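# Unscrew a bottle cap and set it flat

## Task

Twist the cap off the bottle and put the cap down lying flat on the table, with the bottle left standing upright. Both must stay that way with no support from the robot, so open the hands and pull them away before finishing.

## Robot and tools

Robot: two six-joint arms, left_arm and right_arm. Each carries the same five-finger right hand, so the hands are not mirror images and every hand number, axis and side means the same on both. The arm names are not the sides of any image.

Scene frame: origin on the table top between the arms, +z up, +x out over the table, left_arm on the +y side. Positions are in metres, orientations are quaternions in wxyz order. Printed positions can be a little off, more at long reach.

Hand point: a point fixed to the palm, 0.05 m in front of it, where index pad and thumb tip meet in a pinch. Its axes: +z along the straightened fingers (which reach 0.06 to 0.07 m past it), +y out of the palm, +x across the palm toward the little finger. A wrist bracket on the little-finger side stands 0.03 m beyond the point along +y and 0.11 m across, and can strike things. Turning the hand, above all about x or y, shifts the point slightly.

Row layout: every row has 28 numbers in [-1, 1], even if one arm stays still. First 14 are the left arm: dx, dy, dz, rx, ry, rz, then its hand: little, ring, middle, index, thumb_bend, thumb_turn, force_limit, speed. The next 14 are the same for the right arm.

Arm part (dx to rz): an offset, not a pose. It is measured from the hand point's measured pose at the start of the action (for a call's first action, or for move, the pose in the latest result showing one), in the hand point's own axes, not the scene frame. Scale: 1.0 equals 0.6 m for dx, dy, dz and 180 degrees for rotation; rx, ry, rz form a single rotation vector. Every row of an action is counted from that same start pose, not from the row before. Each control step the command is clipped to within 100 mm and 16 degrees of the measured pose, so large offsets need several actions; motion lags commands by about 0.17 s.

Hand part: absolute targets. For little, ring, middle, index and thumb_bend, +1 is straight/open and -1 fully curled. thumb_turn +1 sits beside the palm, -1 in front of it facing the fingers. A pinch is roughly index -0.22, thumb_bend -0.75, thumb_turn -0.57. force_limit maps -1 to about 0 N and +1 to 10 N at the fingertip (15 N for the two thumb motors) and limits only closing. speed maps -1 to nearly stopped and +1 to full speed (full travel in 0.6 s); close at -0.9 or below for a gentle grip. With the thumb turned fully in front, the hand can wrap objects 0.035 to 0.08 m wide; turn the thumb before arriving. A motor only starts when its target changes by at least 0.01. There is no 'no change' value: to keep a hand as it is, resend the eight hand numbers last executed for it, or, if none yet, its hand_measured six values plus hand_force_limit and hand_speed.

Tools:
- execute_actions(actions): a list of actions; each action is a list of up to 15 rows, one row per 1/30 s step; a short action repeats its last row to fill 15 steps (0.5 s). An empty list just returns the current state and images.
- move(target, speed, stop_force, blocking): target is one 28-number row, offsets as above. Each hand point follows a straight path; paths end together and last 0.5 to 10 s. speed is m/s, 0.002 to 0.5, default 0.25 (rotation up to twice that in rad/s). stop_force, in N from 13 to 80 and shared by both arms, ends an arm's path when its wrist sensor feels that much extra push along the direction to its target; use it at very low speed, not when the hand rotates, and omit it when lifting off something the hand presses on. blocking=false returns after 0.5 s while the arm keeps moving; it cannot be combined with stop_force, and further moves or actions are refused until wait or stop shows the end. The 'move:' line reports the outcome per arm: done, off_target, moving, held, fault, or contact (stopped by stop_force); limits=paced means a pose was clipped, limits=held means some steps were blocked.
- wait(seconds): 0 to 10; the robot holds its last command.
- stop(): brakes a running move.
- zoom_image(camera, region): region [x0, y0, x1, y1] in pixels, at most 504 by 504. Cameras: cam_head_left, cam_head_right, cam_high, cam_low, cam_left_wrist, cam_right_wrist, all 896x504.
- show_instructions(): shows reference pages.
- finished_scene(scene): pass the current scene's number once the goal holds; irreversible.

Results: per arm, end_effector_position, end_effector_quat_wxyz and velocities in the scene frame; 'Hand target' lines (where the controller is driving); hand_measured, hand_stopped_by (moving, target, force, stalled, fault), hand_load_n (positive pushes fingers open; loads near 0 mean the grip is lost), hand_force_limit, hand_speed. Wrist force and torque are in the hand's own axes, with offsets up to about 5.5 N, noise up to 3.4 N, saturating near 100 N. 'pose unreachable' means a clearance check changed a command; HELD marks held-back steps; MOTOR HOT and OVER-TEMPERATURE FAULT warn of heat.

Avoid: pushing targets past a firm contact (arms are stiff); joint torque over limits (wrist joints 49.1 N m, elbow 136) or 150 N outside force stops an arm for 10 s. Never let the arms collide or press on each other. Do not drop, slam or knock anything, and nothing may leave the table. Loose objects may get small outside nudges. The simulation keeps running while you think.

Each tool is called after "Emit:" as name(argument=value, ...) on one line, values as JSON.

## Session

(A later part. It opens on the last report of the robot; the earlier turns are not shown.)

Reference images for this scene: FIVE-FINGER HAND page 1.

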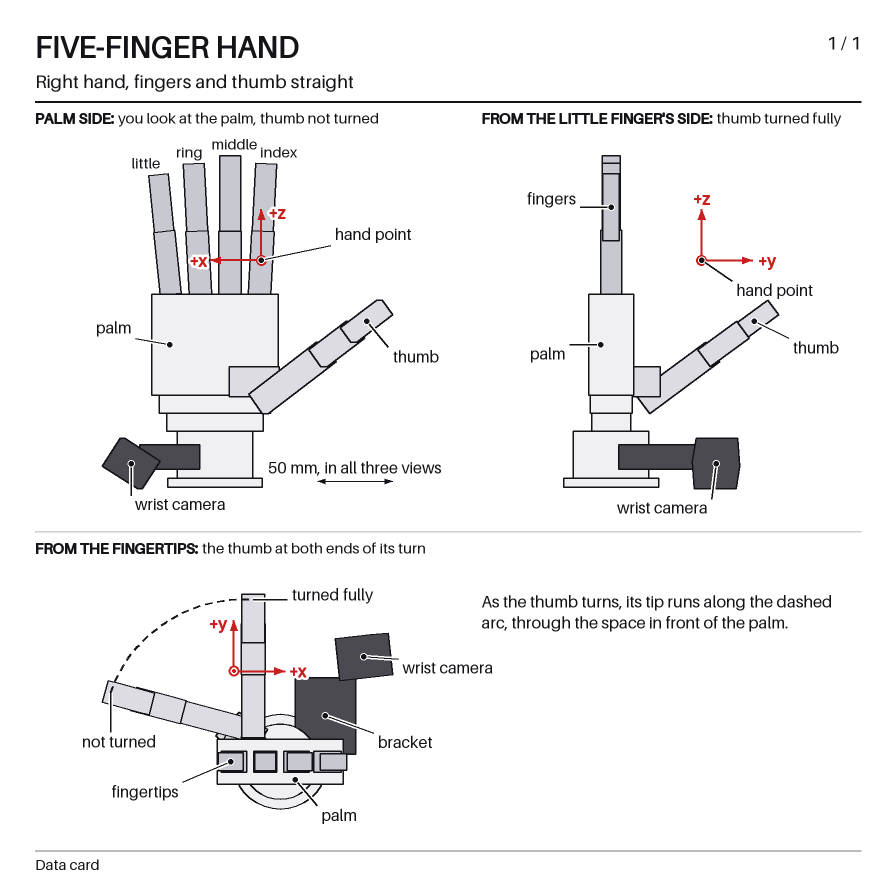

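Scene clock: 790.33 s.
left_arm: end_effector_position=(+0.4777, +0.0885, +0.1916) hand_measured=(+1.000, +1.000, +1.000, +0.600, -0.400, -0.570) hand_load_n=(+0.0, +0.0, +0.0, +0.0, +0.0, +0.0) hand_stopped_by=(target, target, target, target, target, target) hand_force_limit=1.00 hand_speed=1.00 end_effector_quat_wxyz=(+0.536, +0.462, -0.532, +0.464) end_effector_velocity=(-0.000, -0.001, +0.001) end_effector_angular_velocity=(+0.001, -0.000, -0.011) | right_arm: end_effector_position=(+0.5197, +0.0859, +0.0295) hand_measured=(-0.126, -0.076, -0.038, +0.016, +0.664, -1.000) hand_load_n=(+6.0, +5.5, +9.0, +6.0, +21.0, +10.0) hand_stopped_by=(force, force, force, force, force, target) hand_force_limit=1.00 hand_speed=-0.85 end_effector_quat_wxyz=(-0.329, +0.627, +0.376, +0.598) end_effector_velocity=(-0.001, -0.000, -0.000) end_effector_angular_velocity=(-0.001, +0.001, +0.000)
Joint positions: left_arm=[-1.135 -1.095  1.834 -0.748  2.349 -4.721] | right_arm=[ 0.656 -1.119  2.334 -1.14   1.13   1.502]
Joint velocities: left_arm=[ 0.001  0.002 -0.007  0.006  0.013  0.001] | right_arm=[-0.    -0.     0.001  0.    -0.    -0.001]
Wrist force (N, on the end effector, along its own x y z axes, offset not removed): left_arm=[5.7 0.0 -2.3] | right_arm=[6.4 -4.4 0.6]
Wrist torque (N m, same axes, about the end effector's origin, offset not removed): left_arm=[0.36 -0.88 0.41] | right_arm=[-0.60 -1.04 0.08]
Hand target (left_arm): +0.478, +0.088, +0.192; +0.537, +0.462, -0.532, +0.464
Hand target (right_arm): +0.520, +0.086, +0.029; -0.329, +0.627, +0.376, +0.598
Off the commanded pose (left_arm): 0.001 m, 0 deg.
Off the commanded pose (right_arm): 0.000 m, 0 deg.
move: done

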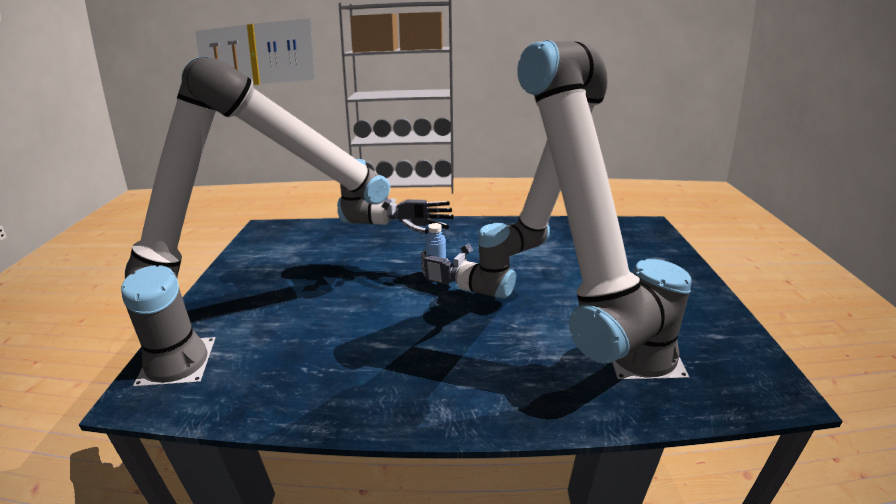

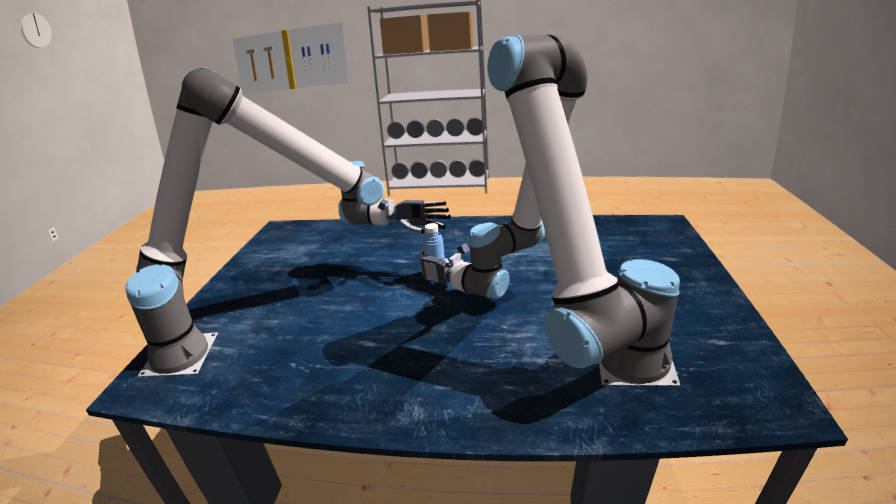

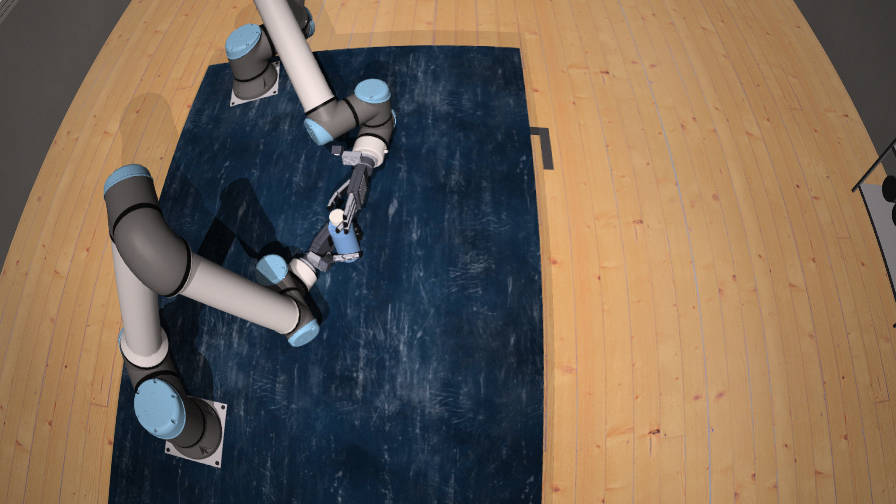

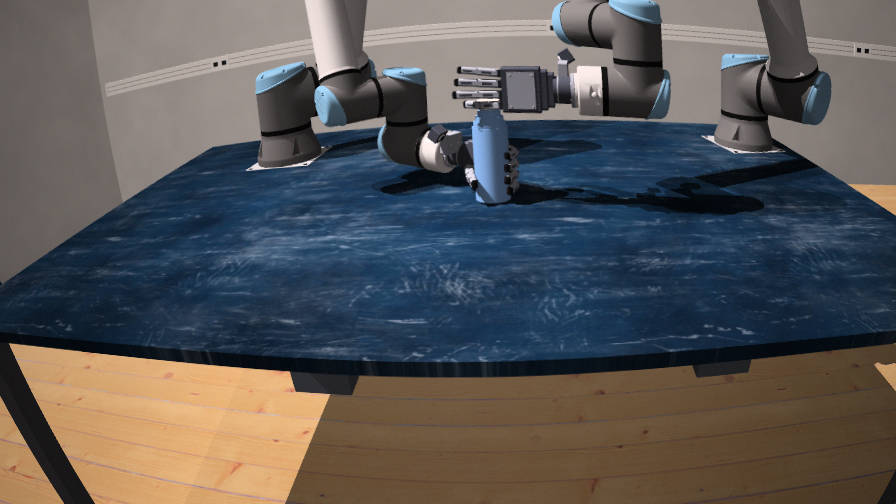

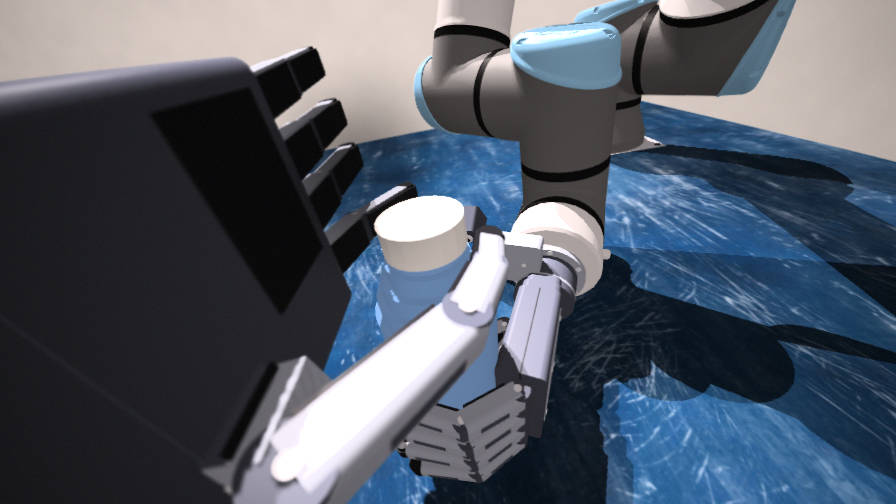

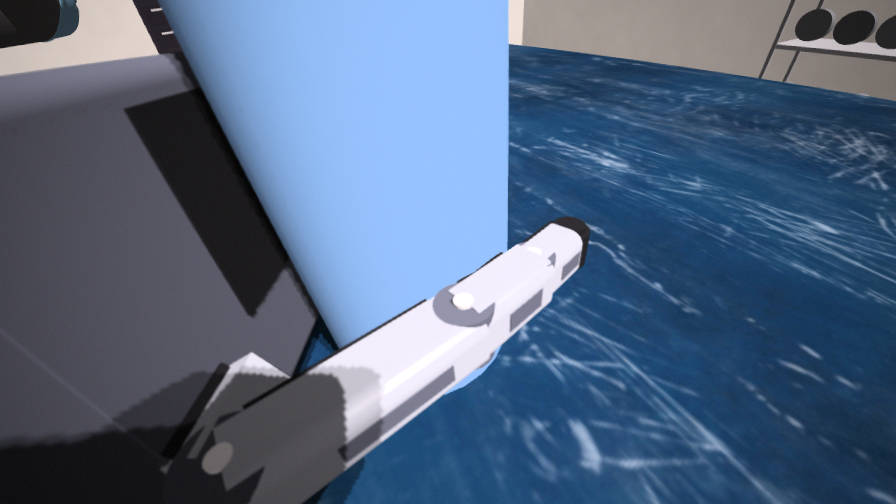

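Emit:
execute_actions(actions=[[[0,-0.005,0,0,0,0,1,1,1,0.6,-0.4,-0.57,1,1,0,0,0,0,0,0,-1,-1,-1,-0.98,-0.4,-1,1,-0.85]],[[0,-0.005,0,0,0,0,1,1,1,-0.55,-0.9,-0.57,0.7,-0.82,0,0,0,0,0,0,-1,-1,-1,-0.98,-0.4,-1,1,-0.85]]])

Emit:
wait(seconds=1)

Scene clock: 797.87 s.
left_arm: end_effector_position=(+0.4835, +0.0876, +0.1916) hand_measured=(+1.000, +1.000, +1.000, +0.480, -0.476, -0.570) hand_load_n=(+0.0, +0.0, +0.0, +0.0, +0.0, +0.0) hand_stopped_by=(target, target, target, moving, moving, target) hand_force_limit=0.70 hand_speed=-0.82 end_effector_quat_wxyz=(+0.536, +0.462, -0.532, +0.464) end_effector_velocity=(+0.001, -0.001, +0.001) end_effector_angular_velocity=(-0.002, -0.002, -0.001) | right_arm: end_effector_position=(+0.5197, +0.0859, +0.0295) hand_measured=(-0.126, -0.076, -0.038, +0.016, +0.664, -1.000) hand_load_n=(+6.0, +5.5, +9.0, +6.0, +21.0, +10.0) hand_stopped_by=(force, force, force, force, force, target) hand_force_limit=1.00 hand_speed=-0.85 end_effector_quat_wxyz=(-0.329, +0.627, +0.376, +0.598) end_effector_velocity=(+0.002, +0.001, +0.001) end_effector_angular_velocity=(+0.001, -0.002, -0.002)
Joint positions: left_arm=[-1.129 -1.088  1.823 -0.743  2.355 -4.721] | right_arm=[ 0.656 -1.119  2.334 -1.14   1.13   1.502]
Joint velocities: left_arm=[ 0.     0.    -0.002 -0.001  0.001  0.   ] | right_arm=[-0.     0.    -0.002 -0.     0.001  0.   ]
Wrist force (N, on the end effector, along its own x y z axes, offset not removed): left_arm=[1.0 0.1 6.2] | right_arm=[4.4 -3.0 -3.4]
Wrist torque (N m, same axes, about the end effector's origin, offset not removed): left_arm=[-0.45 -0.31 0.13] | right_arm=[-0.14 -0.67 -0.04]
Hand target (left_arm): +0.484, +0.088, +0.192; +0.536, +0.462, -0.532, +0.464
Hand target (right_arm): +0.520, +0.086, +0.029; -0.329, +0.627, +0.376, +0.598
Off the commanded pose (left_arm): 0.000 m, 0 deg.
Off the commanded pose (right_arm): 0.000 m, 0 deg.
Step readings (end_effector_position; steps 1 to 15: 1st action; 16 to 30: 2nd action):
0: left_arm (+0.4776, +0.0884, +0.1916) | right_arm (+0.5197, +0.0859, +0.0295)
1: left_arm (+0.4777, +0.0884, +0.1916) | right_arm (+0.5197, +0.0859, +0.0295)
2: left_arm (+0.4781, +0.0883, +0.1916) | right_arm (+0.5197, +0.0859, +0.0295)
4: left_arm (+0.4792, +0.0882, +0.1916) | right_arm (+0.5197, +0.0859, +0.0295)
8: left_arm (+0.4802, +0.0881, +0.1916) | right_arm (+0.5197, +0.0859, +0.0295)
15: left_arm (+0.4806, +0.0881, +0.1916) | right_arm (+0.5197, +0.0859, +0.0295)
16: left_arm (+0.4806, +0.0880, +0.1916) | right_arm (+0.5197, +0.0859, +0.0295)
17: left_arm (+0.4811, +0.0880, +0.1916) | right_arm (+0.5197, +0.0859, +0.0295)
19: left_arm (+0.4821, +0.0878, +0.1916) | right_arm (+0.5197, +0.0859, +0.0295)
23: left_arm (+0.4832, +0.0877, +0.1916) | right_arm (+0.5197, +0.0859, +0.0295)
30: end_effector_position above

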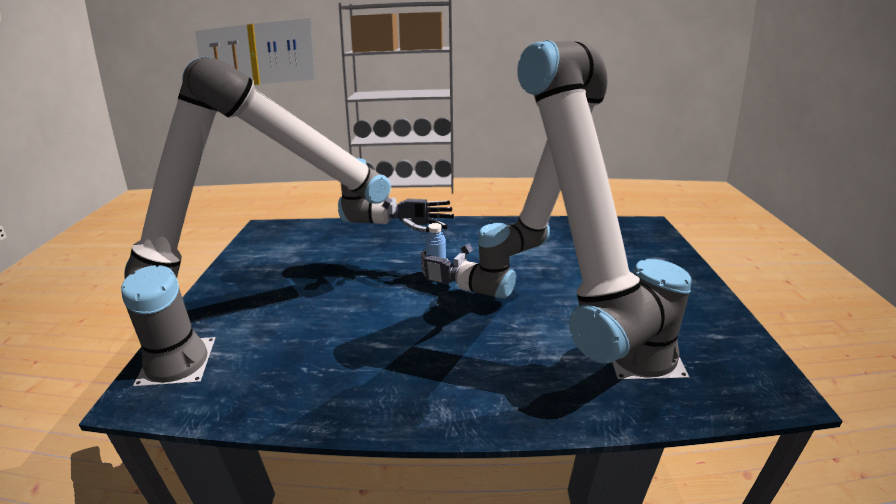

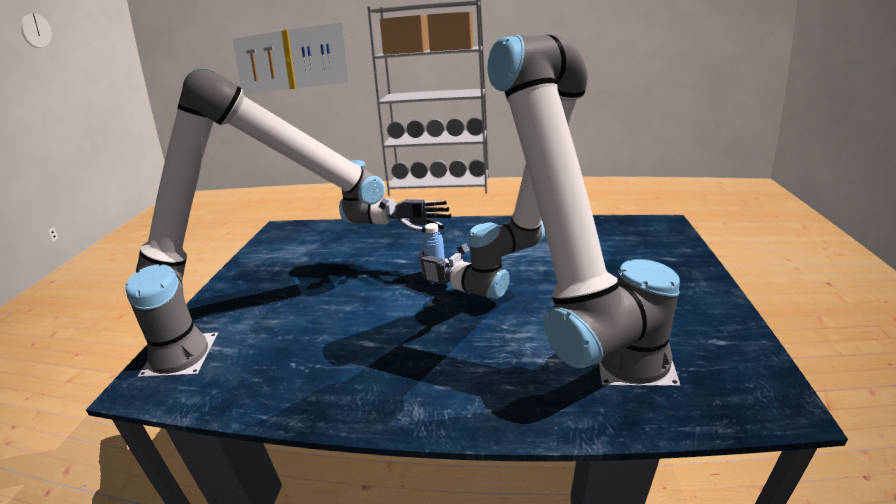

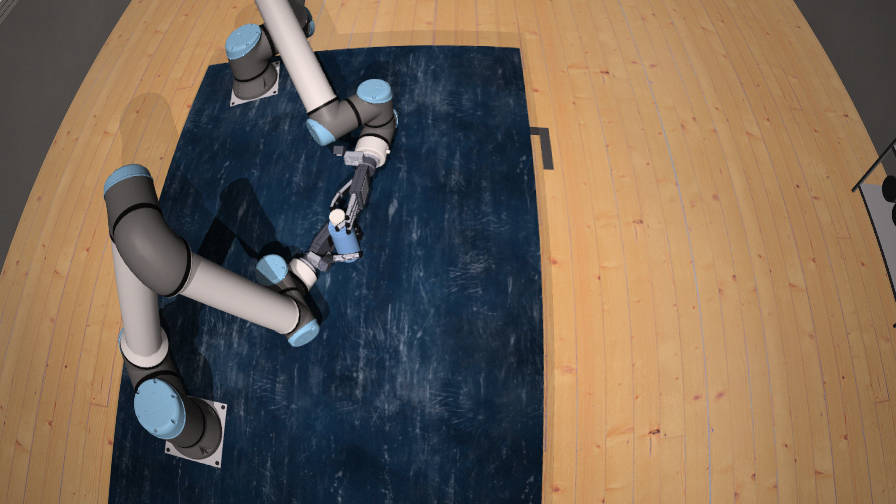

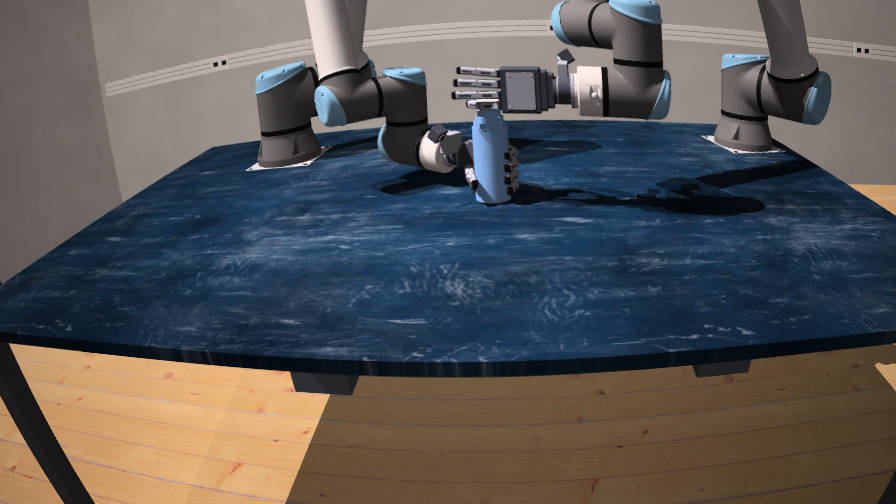

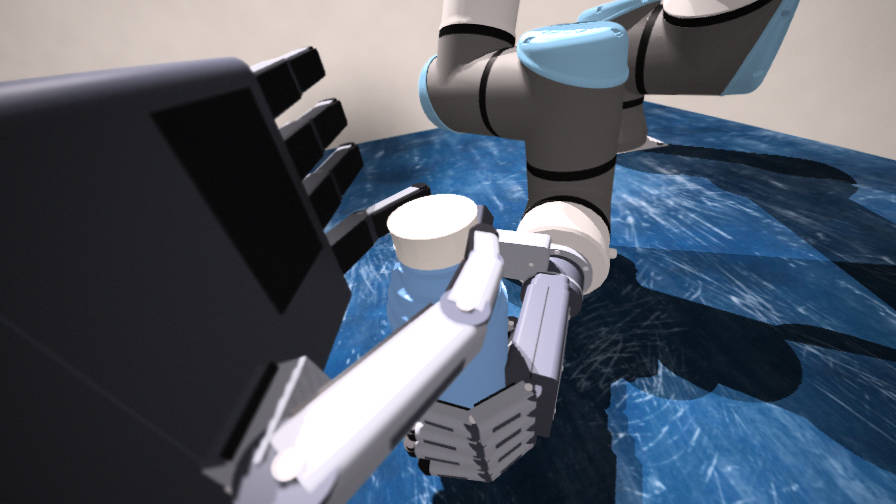

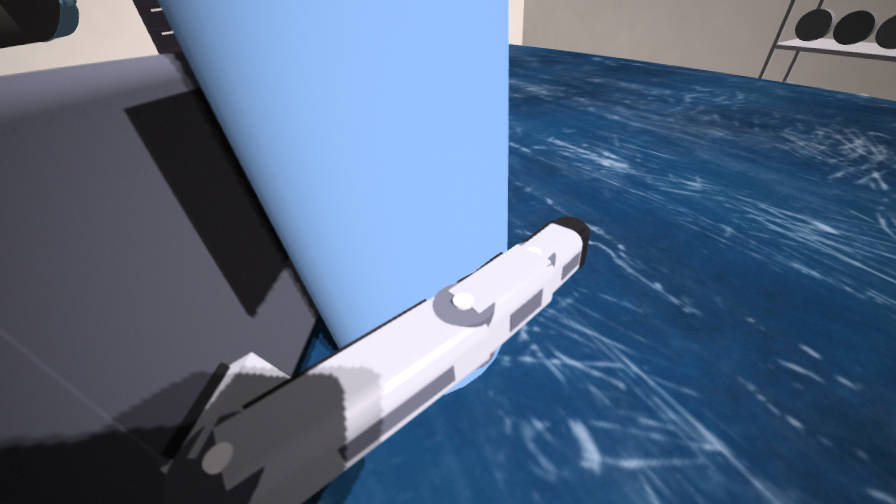

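Scene clock: 798.87 s.
left_arm: end_effector_position=(+0.4836, +0.0876, +0.1916) hand_measured=(+1.000, +1.000, +1.000, +0.376, -0.618, -0.570) hand_load_n=(+0.0, +0.0, +0.0, +14.0, +12.0, -1.0) hand_stopped_by=(target, target, target, force, force, target) hand_force_limit=0.70 hand_speed=-0.82 end_effector_quat_wxyz=(+0.536, +0.462, -0.532, +0.464) end_effector_velocity=(-0.001, +0.000, -0.001) end_effector_angular_velocity=(+0.001, +0.000, -0.001) | right_arm: end_effector_position=(+0.5197, +0.0859, +0.0295) hand_measured=(-0.126, -0.076, -0.038, +0.016, +0.664, -1.000) hand_load_n=(+7.5, +6.0, +9.0, +5.0, +21.5, +8.5) hand_stopped_by=(force, force, force, force, force, target) hand_force_limit=1.00 hand_speed=-0.85 end_effector_quat_wxyz=(-0.329, +0.627, +0.376, +0.598) end_effector_velocity=(+0.000, -0.000, +0.002) end_effector_angular_velocity=(+0.000, -0.003, -0.001)
Joint positions: left_arm=[-1.129 -1.088  1.823 -0.743  2.355 -4.721] | right_arm=[ 0.656 -1.119  2.334 -1.14   1.13   1.502]
Joint velocities: left_arm=[-0.     0.     0.001  0.     0.001  0.   ] | right_arm=[-0.    -0.002  0.     0.     0.001 -0.001]
Wrist force (N, on the end effector, along its own x y z axes, offset not removed): left_arm=[-2.3 -1.7 10.9] | right_arm=[2.3 -10.7 4.9]
Wrist torque (N m, same axes, about the end effector's origin, offset not removed): left_arm=[0.17 0.89 -0.15] | right_arm=[-1.14 -1.37 -0.53]
Hand target (left_arm): +0.484, +0.088, +0.192; +0.536, +0.462, -0.532, +0.464
Hand target (right_arm): +0.520, +0.086, +0.029; -0.329, +0.627, +0.376, +0.598
Off the commanded pose (left_arm): 0.000 m, 0 deg.
Off the commanded pose (right_arm): 0.000 m, 0 deg.
wait: 1.00 s; no rest

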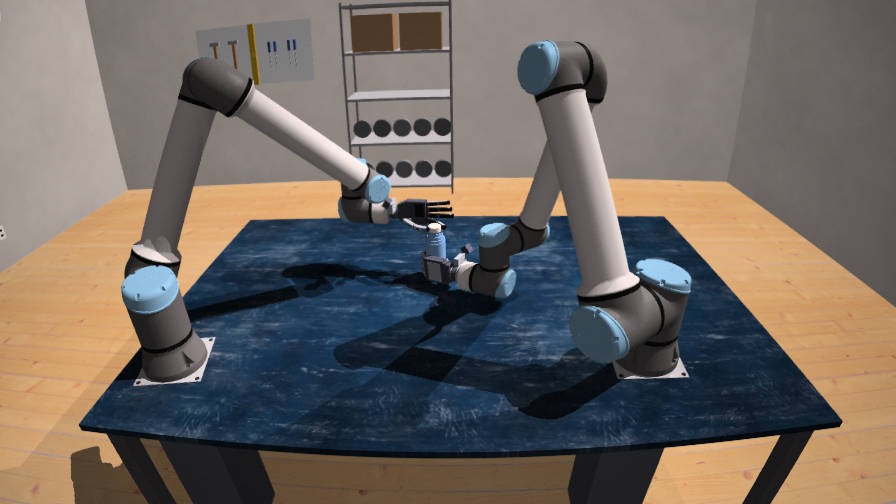

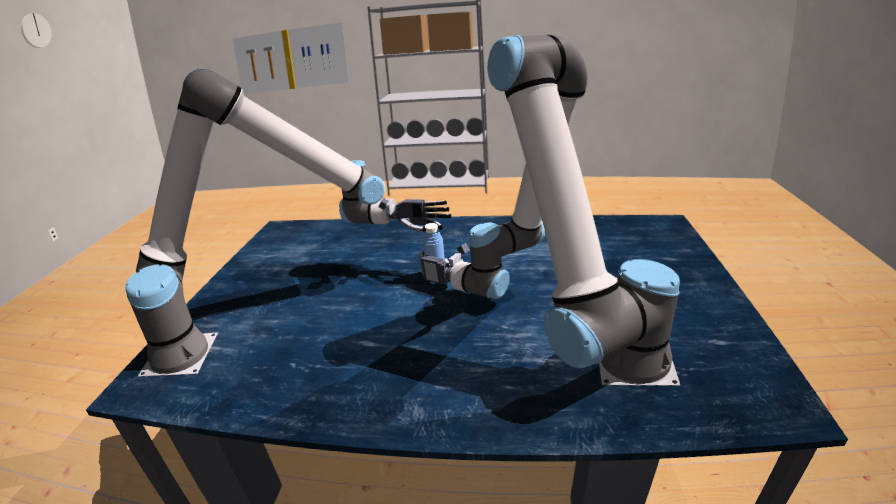

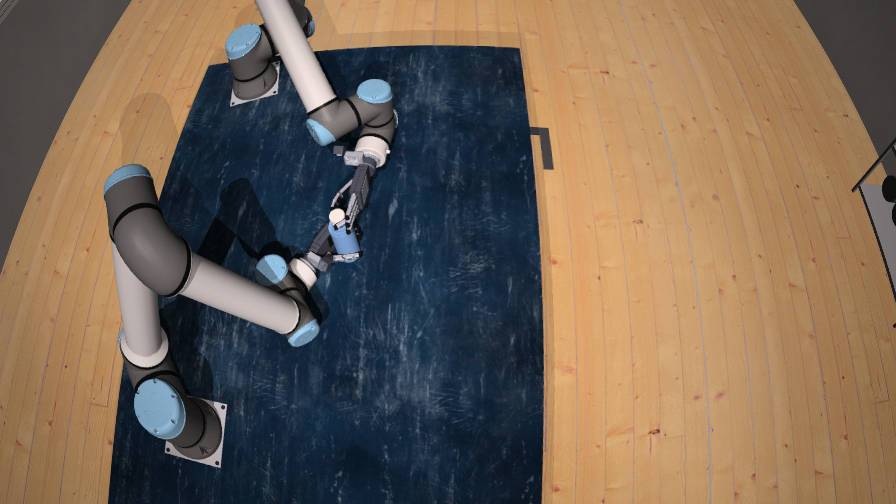

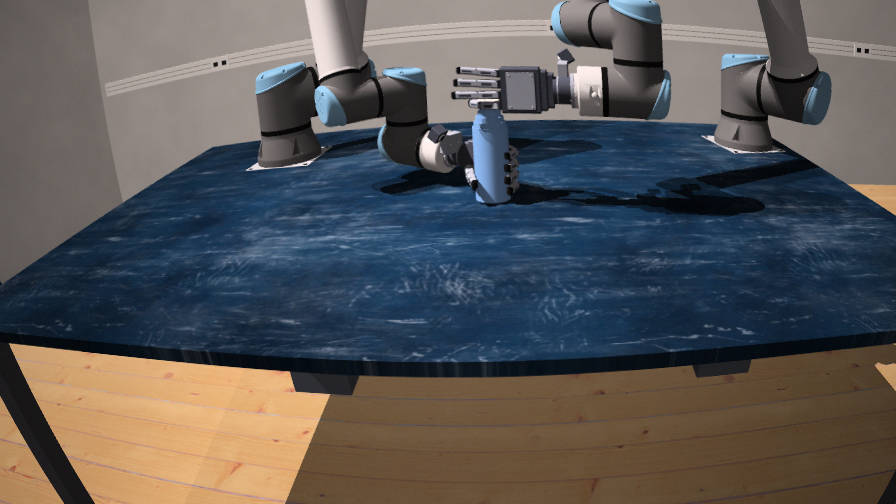

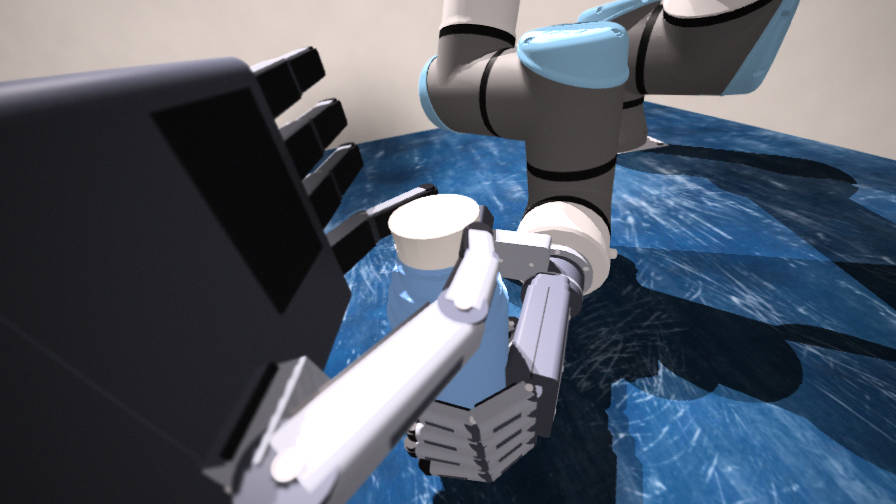

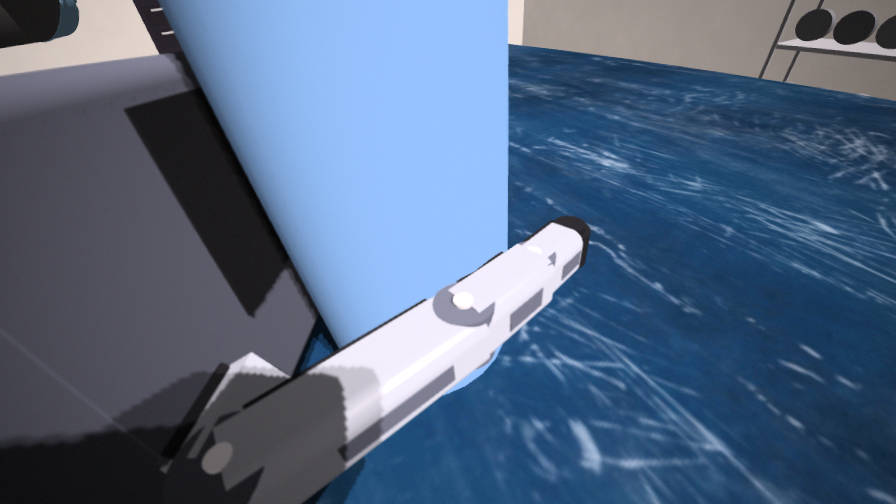

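Emit:
move(target=[0.0005,0.0103,0.0173,0.189,0,0,1,1,1,-0.55,-0.9,-0.57,0.7,-0.82,0,0,0,0,0,0,-1,-1,-1,-0.98,-0.4,-1,1,-0.85], speed=0.3)

Emit:
move(target=[0.0005,0.0103,0.0173,0.189,0,0,1,1,1,-0.55,-0.9,-0.57,0.7,-0.82,0,0,0,0,0,0,-1,-1,-1,-0.98,-0.4,-1,1,-0.85], speed=0.3)

Scene clock: 808.70 s.
left_arm: end_effector_position=(+0.4758, +0.0783, +0.1922) hand_measured=(+1.000, +1.000, +1.000, +0.386, -0.620, -0.570) hand_load_n=(+0.0, +0.0, +0.0, +15.0, +7.5, -0.5) hand_stopped_by=(target, target, target, force, force, target) hand_force_limit=0.70 hand_speed=-0.82 end_effector_quat_wxyz=(+0.378, +0.599, -0.373, +0.599) end_effector_velocity=(+0.001, -0.001, +0.002) end_effector_angular_velocity=(-0.003, -0.002, +0.015) | right_arm: end_effector_position=(+0.5197, +0.0859, +0.0295) hand_measured=(-0.126, -0.076, -0.038, +0.016, +0.664, -1.000) hand_load_n=(+5.5, +5.5, +9.0, +6.0, +21.5, +10.0) hand_stopped_by=(force, force, force, force, force, target) hand_force_limit=1.00 hand_speed=-0.85 end_effector_quat_wxyz=(-0.329, +0.627, +0.376, +0.598) end_effector_velocity=(+0.000, +0.000, +0.001) end_effector_angular_velocity=(+0.001, -0.001, +0.001)
Joint positions: left_arm=[-1.351 -1.245  2.071 -0.831  1.541 -4.718] | right_arm=[ 0.656 -1.119  2.334 -1.14   1.13   1.502]
Joint velocities: left_arm=[-0.006 -0.003  0.002 -0.003 -0.021  0.   ] | right_arm=[ 0.    -0.001 -0.001 -0.    -0.001  0.   ]
Wrist force (N, on the end effector, along its own x y z axes, offset not removed): left_arm=[2.4 -11.1 9.2] | right_arm=[-1.0 -13.4 -2.1]
Wrist torque (N m, same axes, about the end effector's origin, offset not removed): left_arm=[0.08 0.15 0.26] | right_arm=[-0.58 0.34 -1.89]
Hand target (left_arm): +0.476, +0.078, +0.192; +0.378, +0.599, -0.373, +0.600
Hand target (right_arm): +0.520, +0.086, +0.029; -0.329, +0.627, +0.376, +0.598
Off the commanded pose (left_arm): 0.000 m, 0 deg.
Off the commanded pose (right_arm): 0.000 m, 0 deg.
move: done

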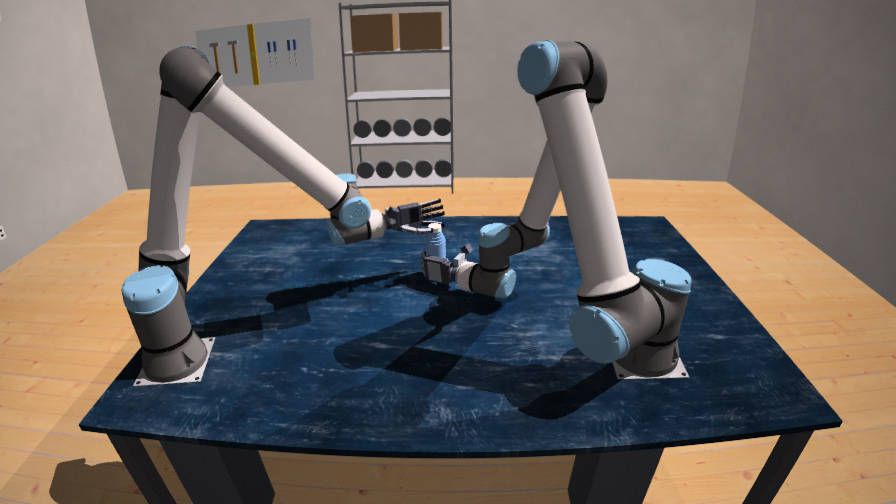

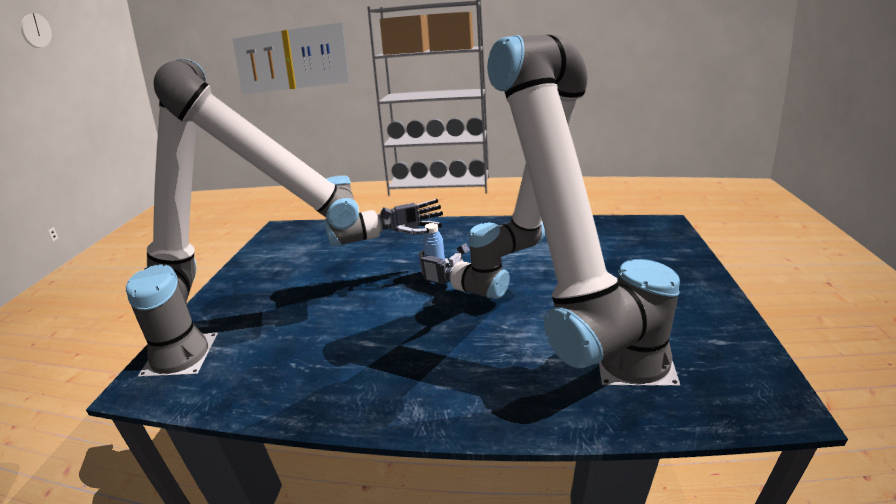

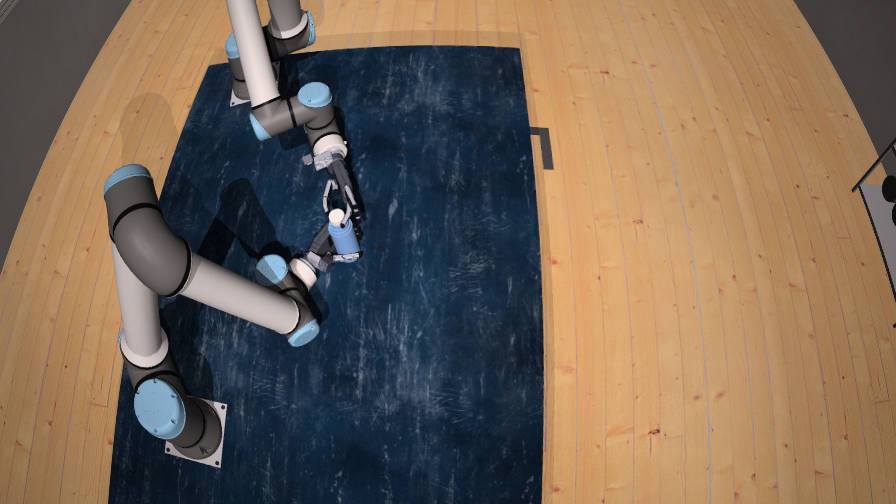

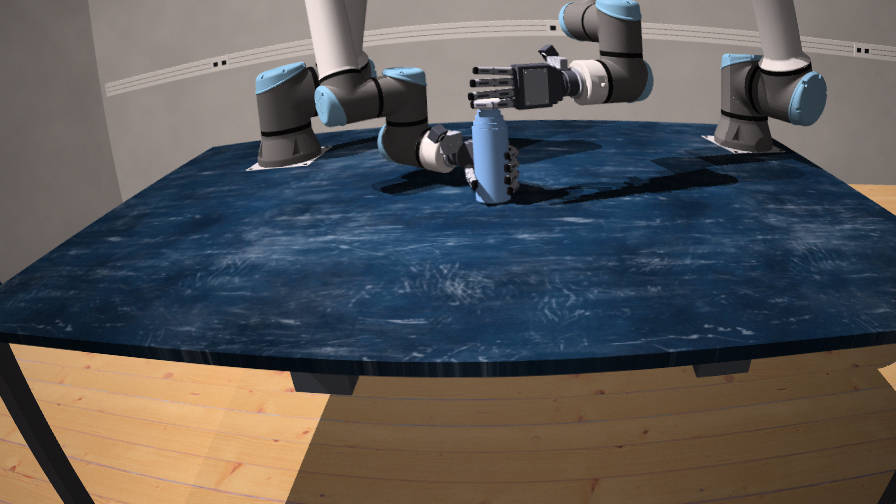

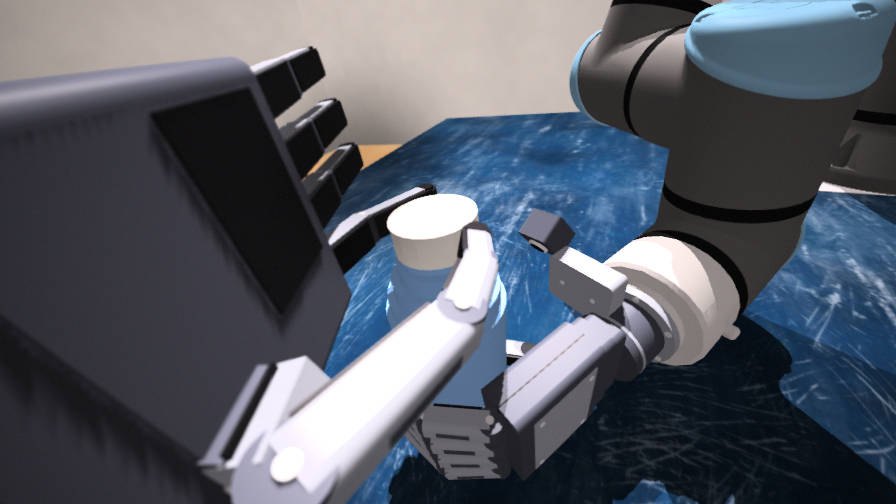

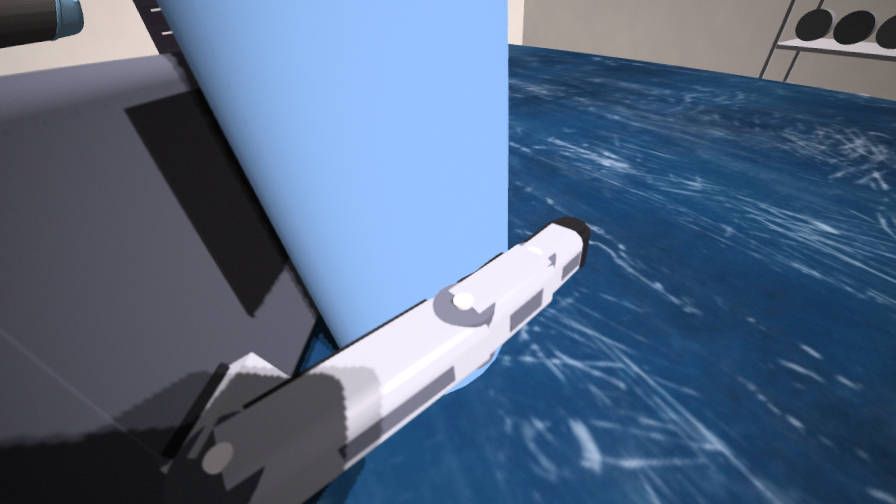

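Scene clock: 810.27 s.
left_arm: end_effector_position=(+0.4744, +0.0664, +0.1924) hand_measured=(+1.000, +1.000, +1.000, +0.386, -0.620, -0.570) hand_load_n=(+0.0, +0.0, +0.0, +13.5, +8.5, -0.5) hand_stopped_by=(target, target, target, force, force, target) hand_force_limit=0.70 hand_speed=-0.82 end_effector_quat_wxyz=(+0.187, +0.683, -0.182, +0.682) end_effector_velocity=(+0.001, -0.001, +0.001) end_effector_angular_velocity=(-0.002, +0.001, +0.013) | right_arm: end_effector_position=(+0.5197, +0.0859, +0.0295) hand_measured=(-0.126, -0.076, -0.038, +0.016, +0.664, -1.000) hand_load_n=(+0.5, +3.5, +9.5, +8.5, +22.5, +12.5) hand_stopped_by=(force, force, force, force, force, target) hand_force_limit=1.00 hand_speed=-0.85 end_effector_quat_wxyz=(-0.329, +0.627, +0.376, +0.598) end_effector_velocity=(+0.001, +0.001, +0.001) end_effector_angular_velocity=(+0.001, -0.001, +0.001)
Joint positions: left_arm=[-1.625 -1.244  2.067 -0.825  0.674 -4.719] | right_arm=[ 0.656 -1.119  2.334 -1.14   1.13   1.502]
Joint velocities: left_arm=[-0.004  0.002 -0.005  0.003 -0.017 -0.001] | right_arm=[-0.     0.    -0.001  0.    -0.001  0.   ]
Wrist force (N, on the end effector, along its own x y z axes, offset not removed): left_arm=[2.4 -11.0 10.5] | right_arm=[0.4 -5.7 -9.1]
Wrist torque (N m, same axes, about the end effector's origin, offset not removed): left_arm=[-0.76 -0.33 -0.21] | right_arm=[0.41 0.79 -1.38]
Hand target (left_arm): +0.474, +0.066, +0.192; +0.187, +0.683, -0.181, +0.682
Hand target (right_arm): +0.520, +0.086, +0.029; -0.329, +0.627, +0.376, +0.598
Off the commanded pose (left_arm): 0.000 m, 0 deg.
Off the commanded pose (right_arm): 0.000 m, 0 deg.
move: done

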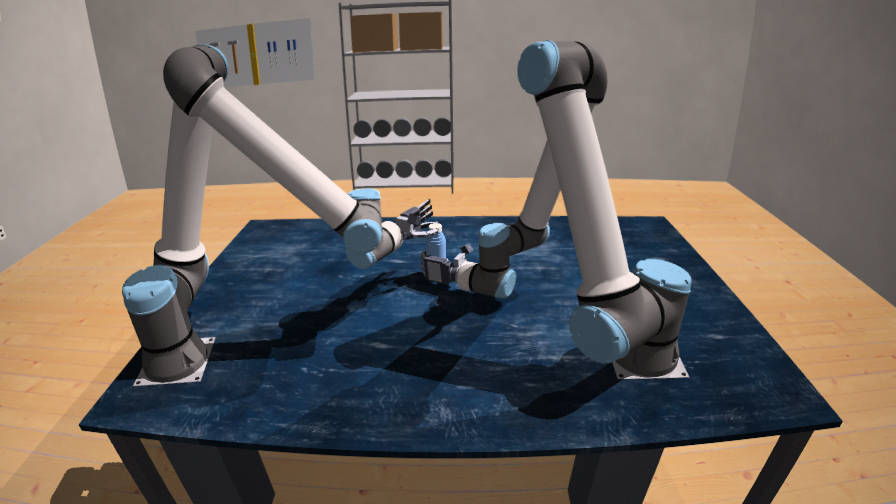

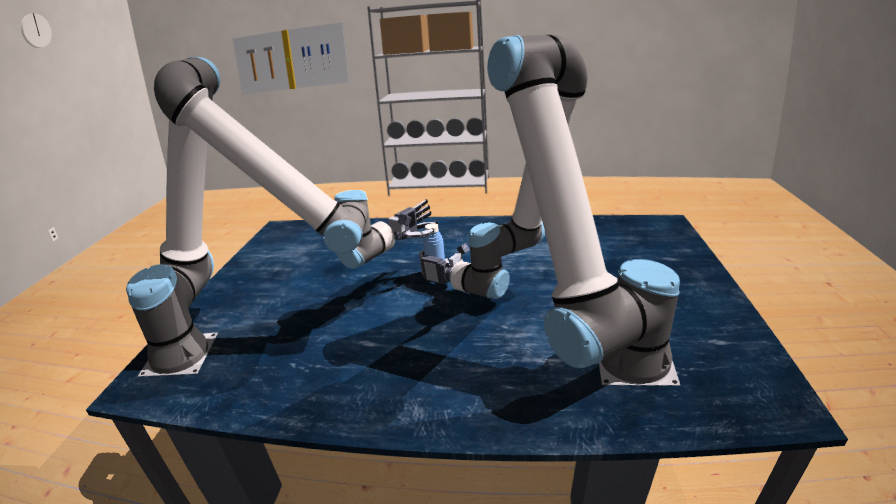

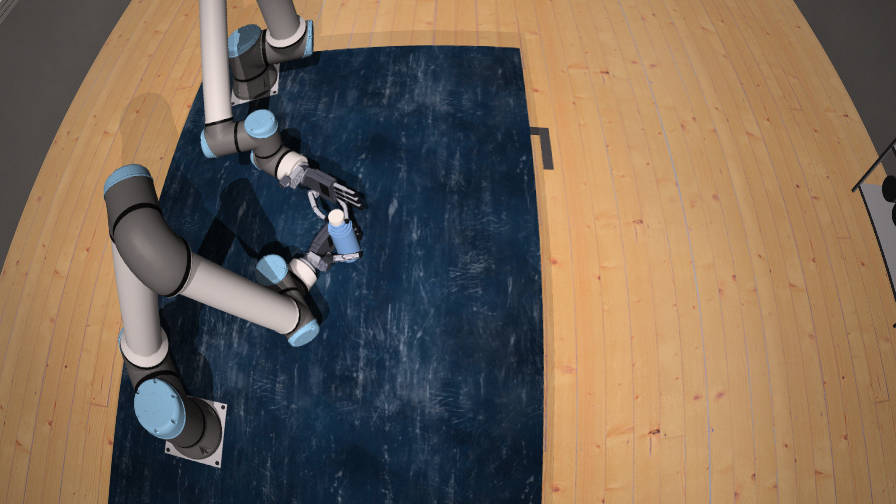

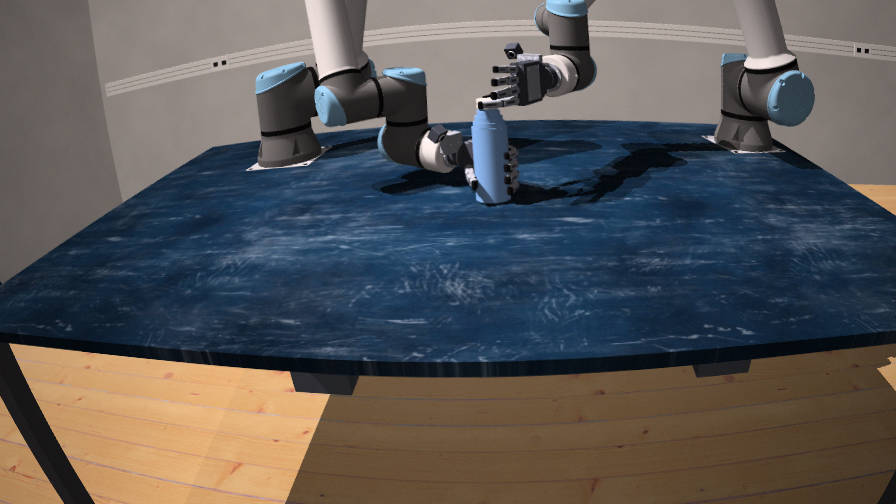

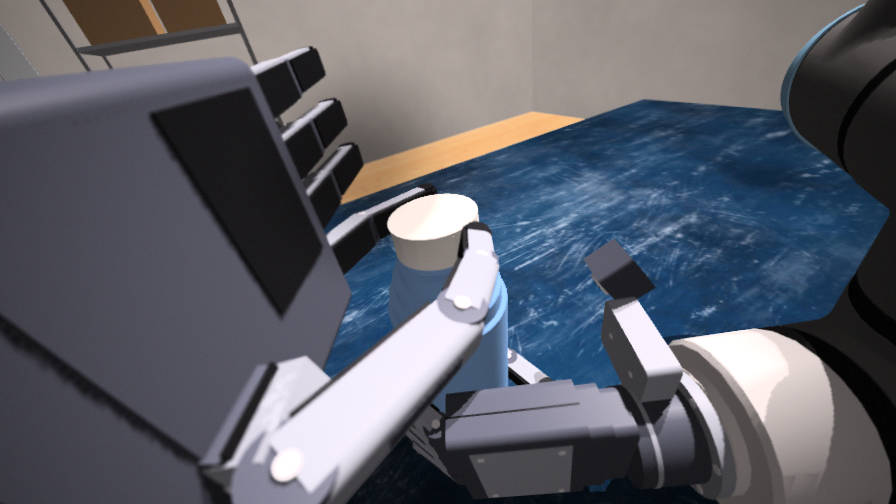

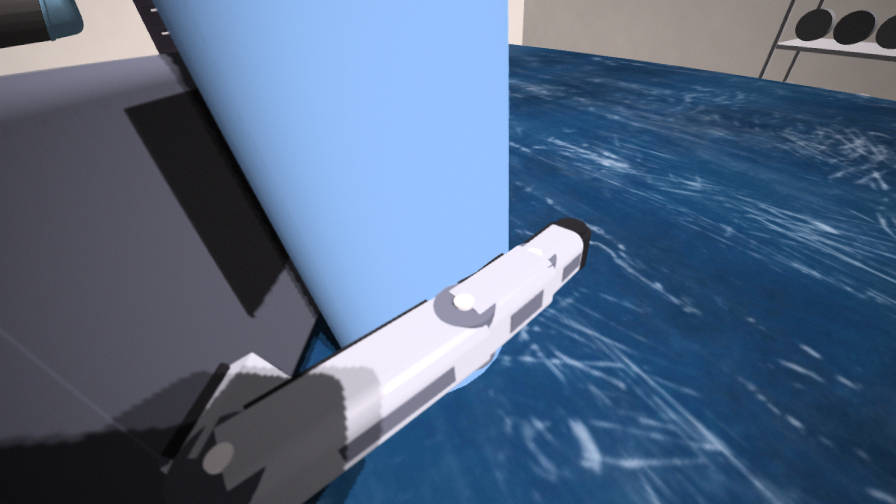

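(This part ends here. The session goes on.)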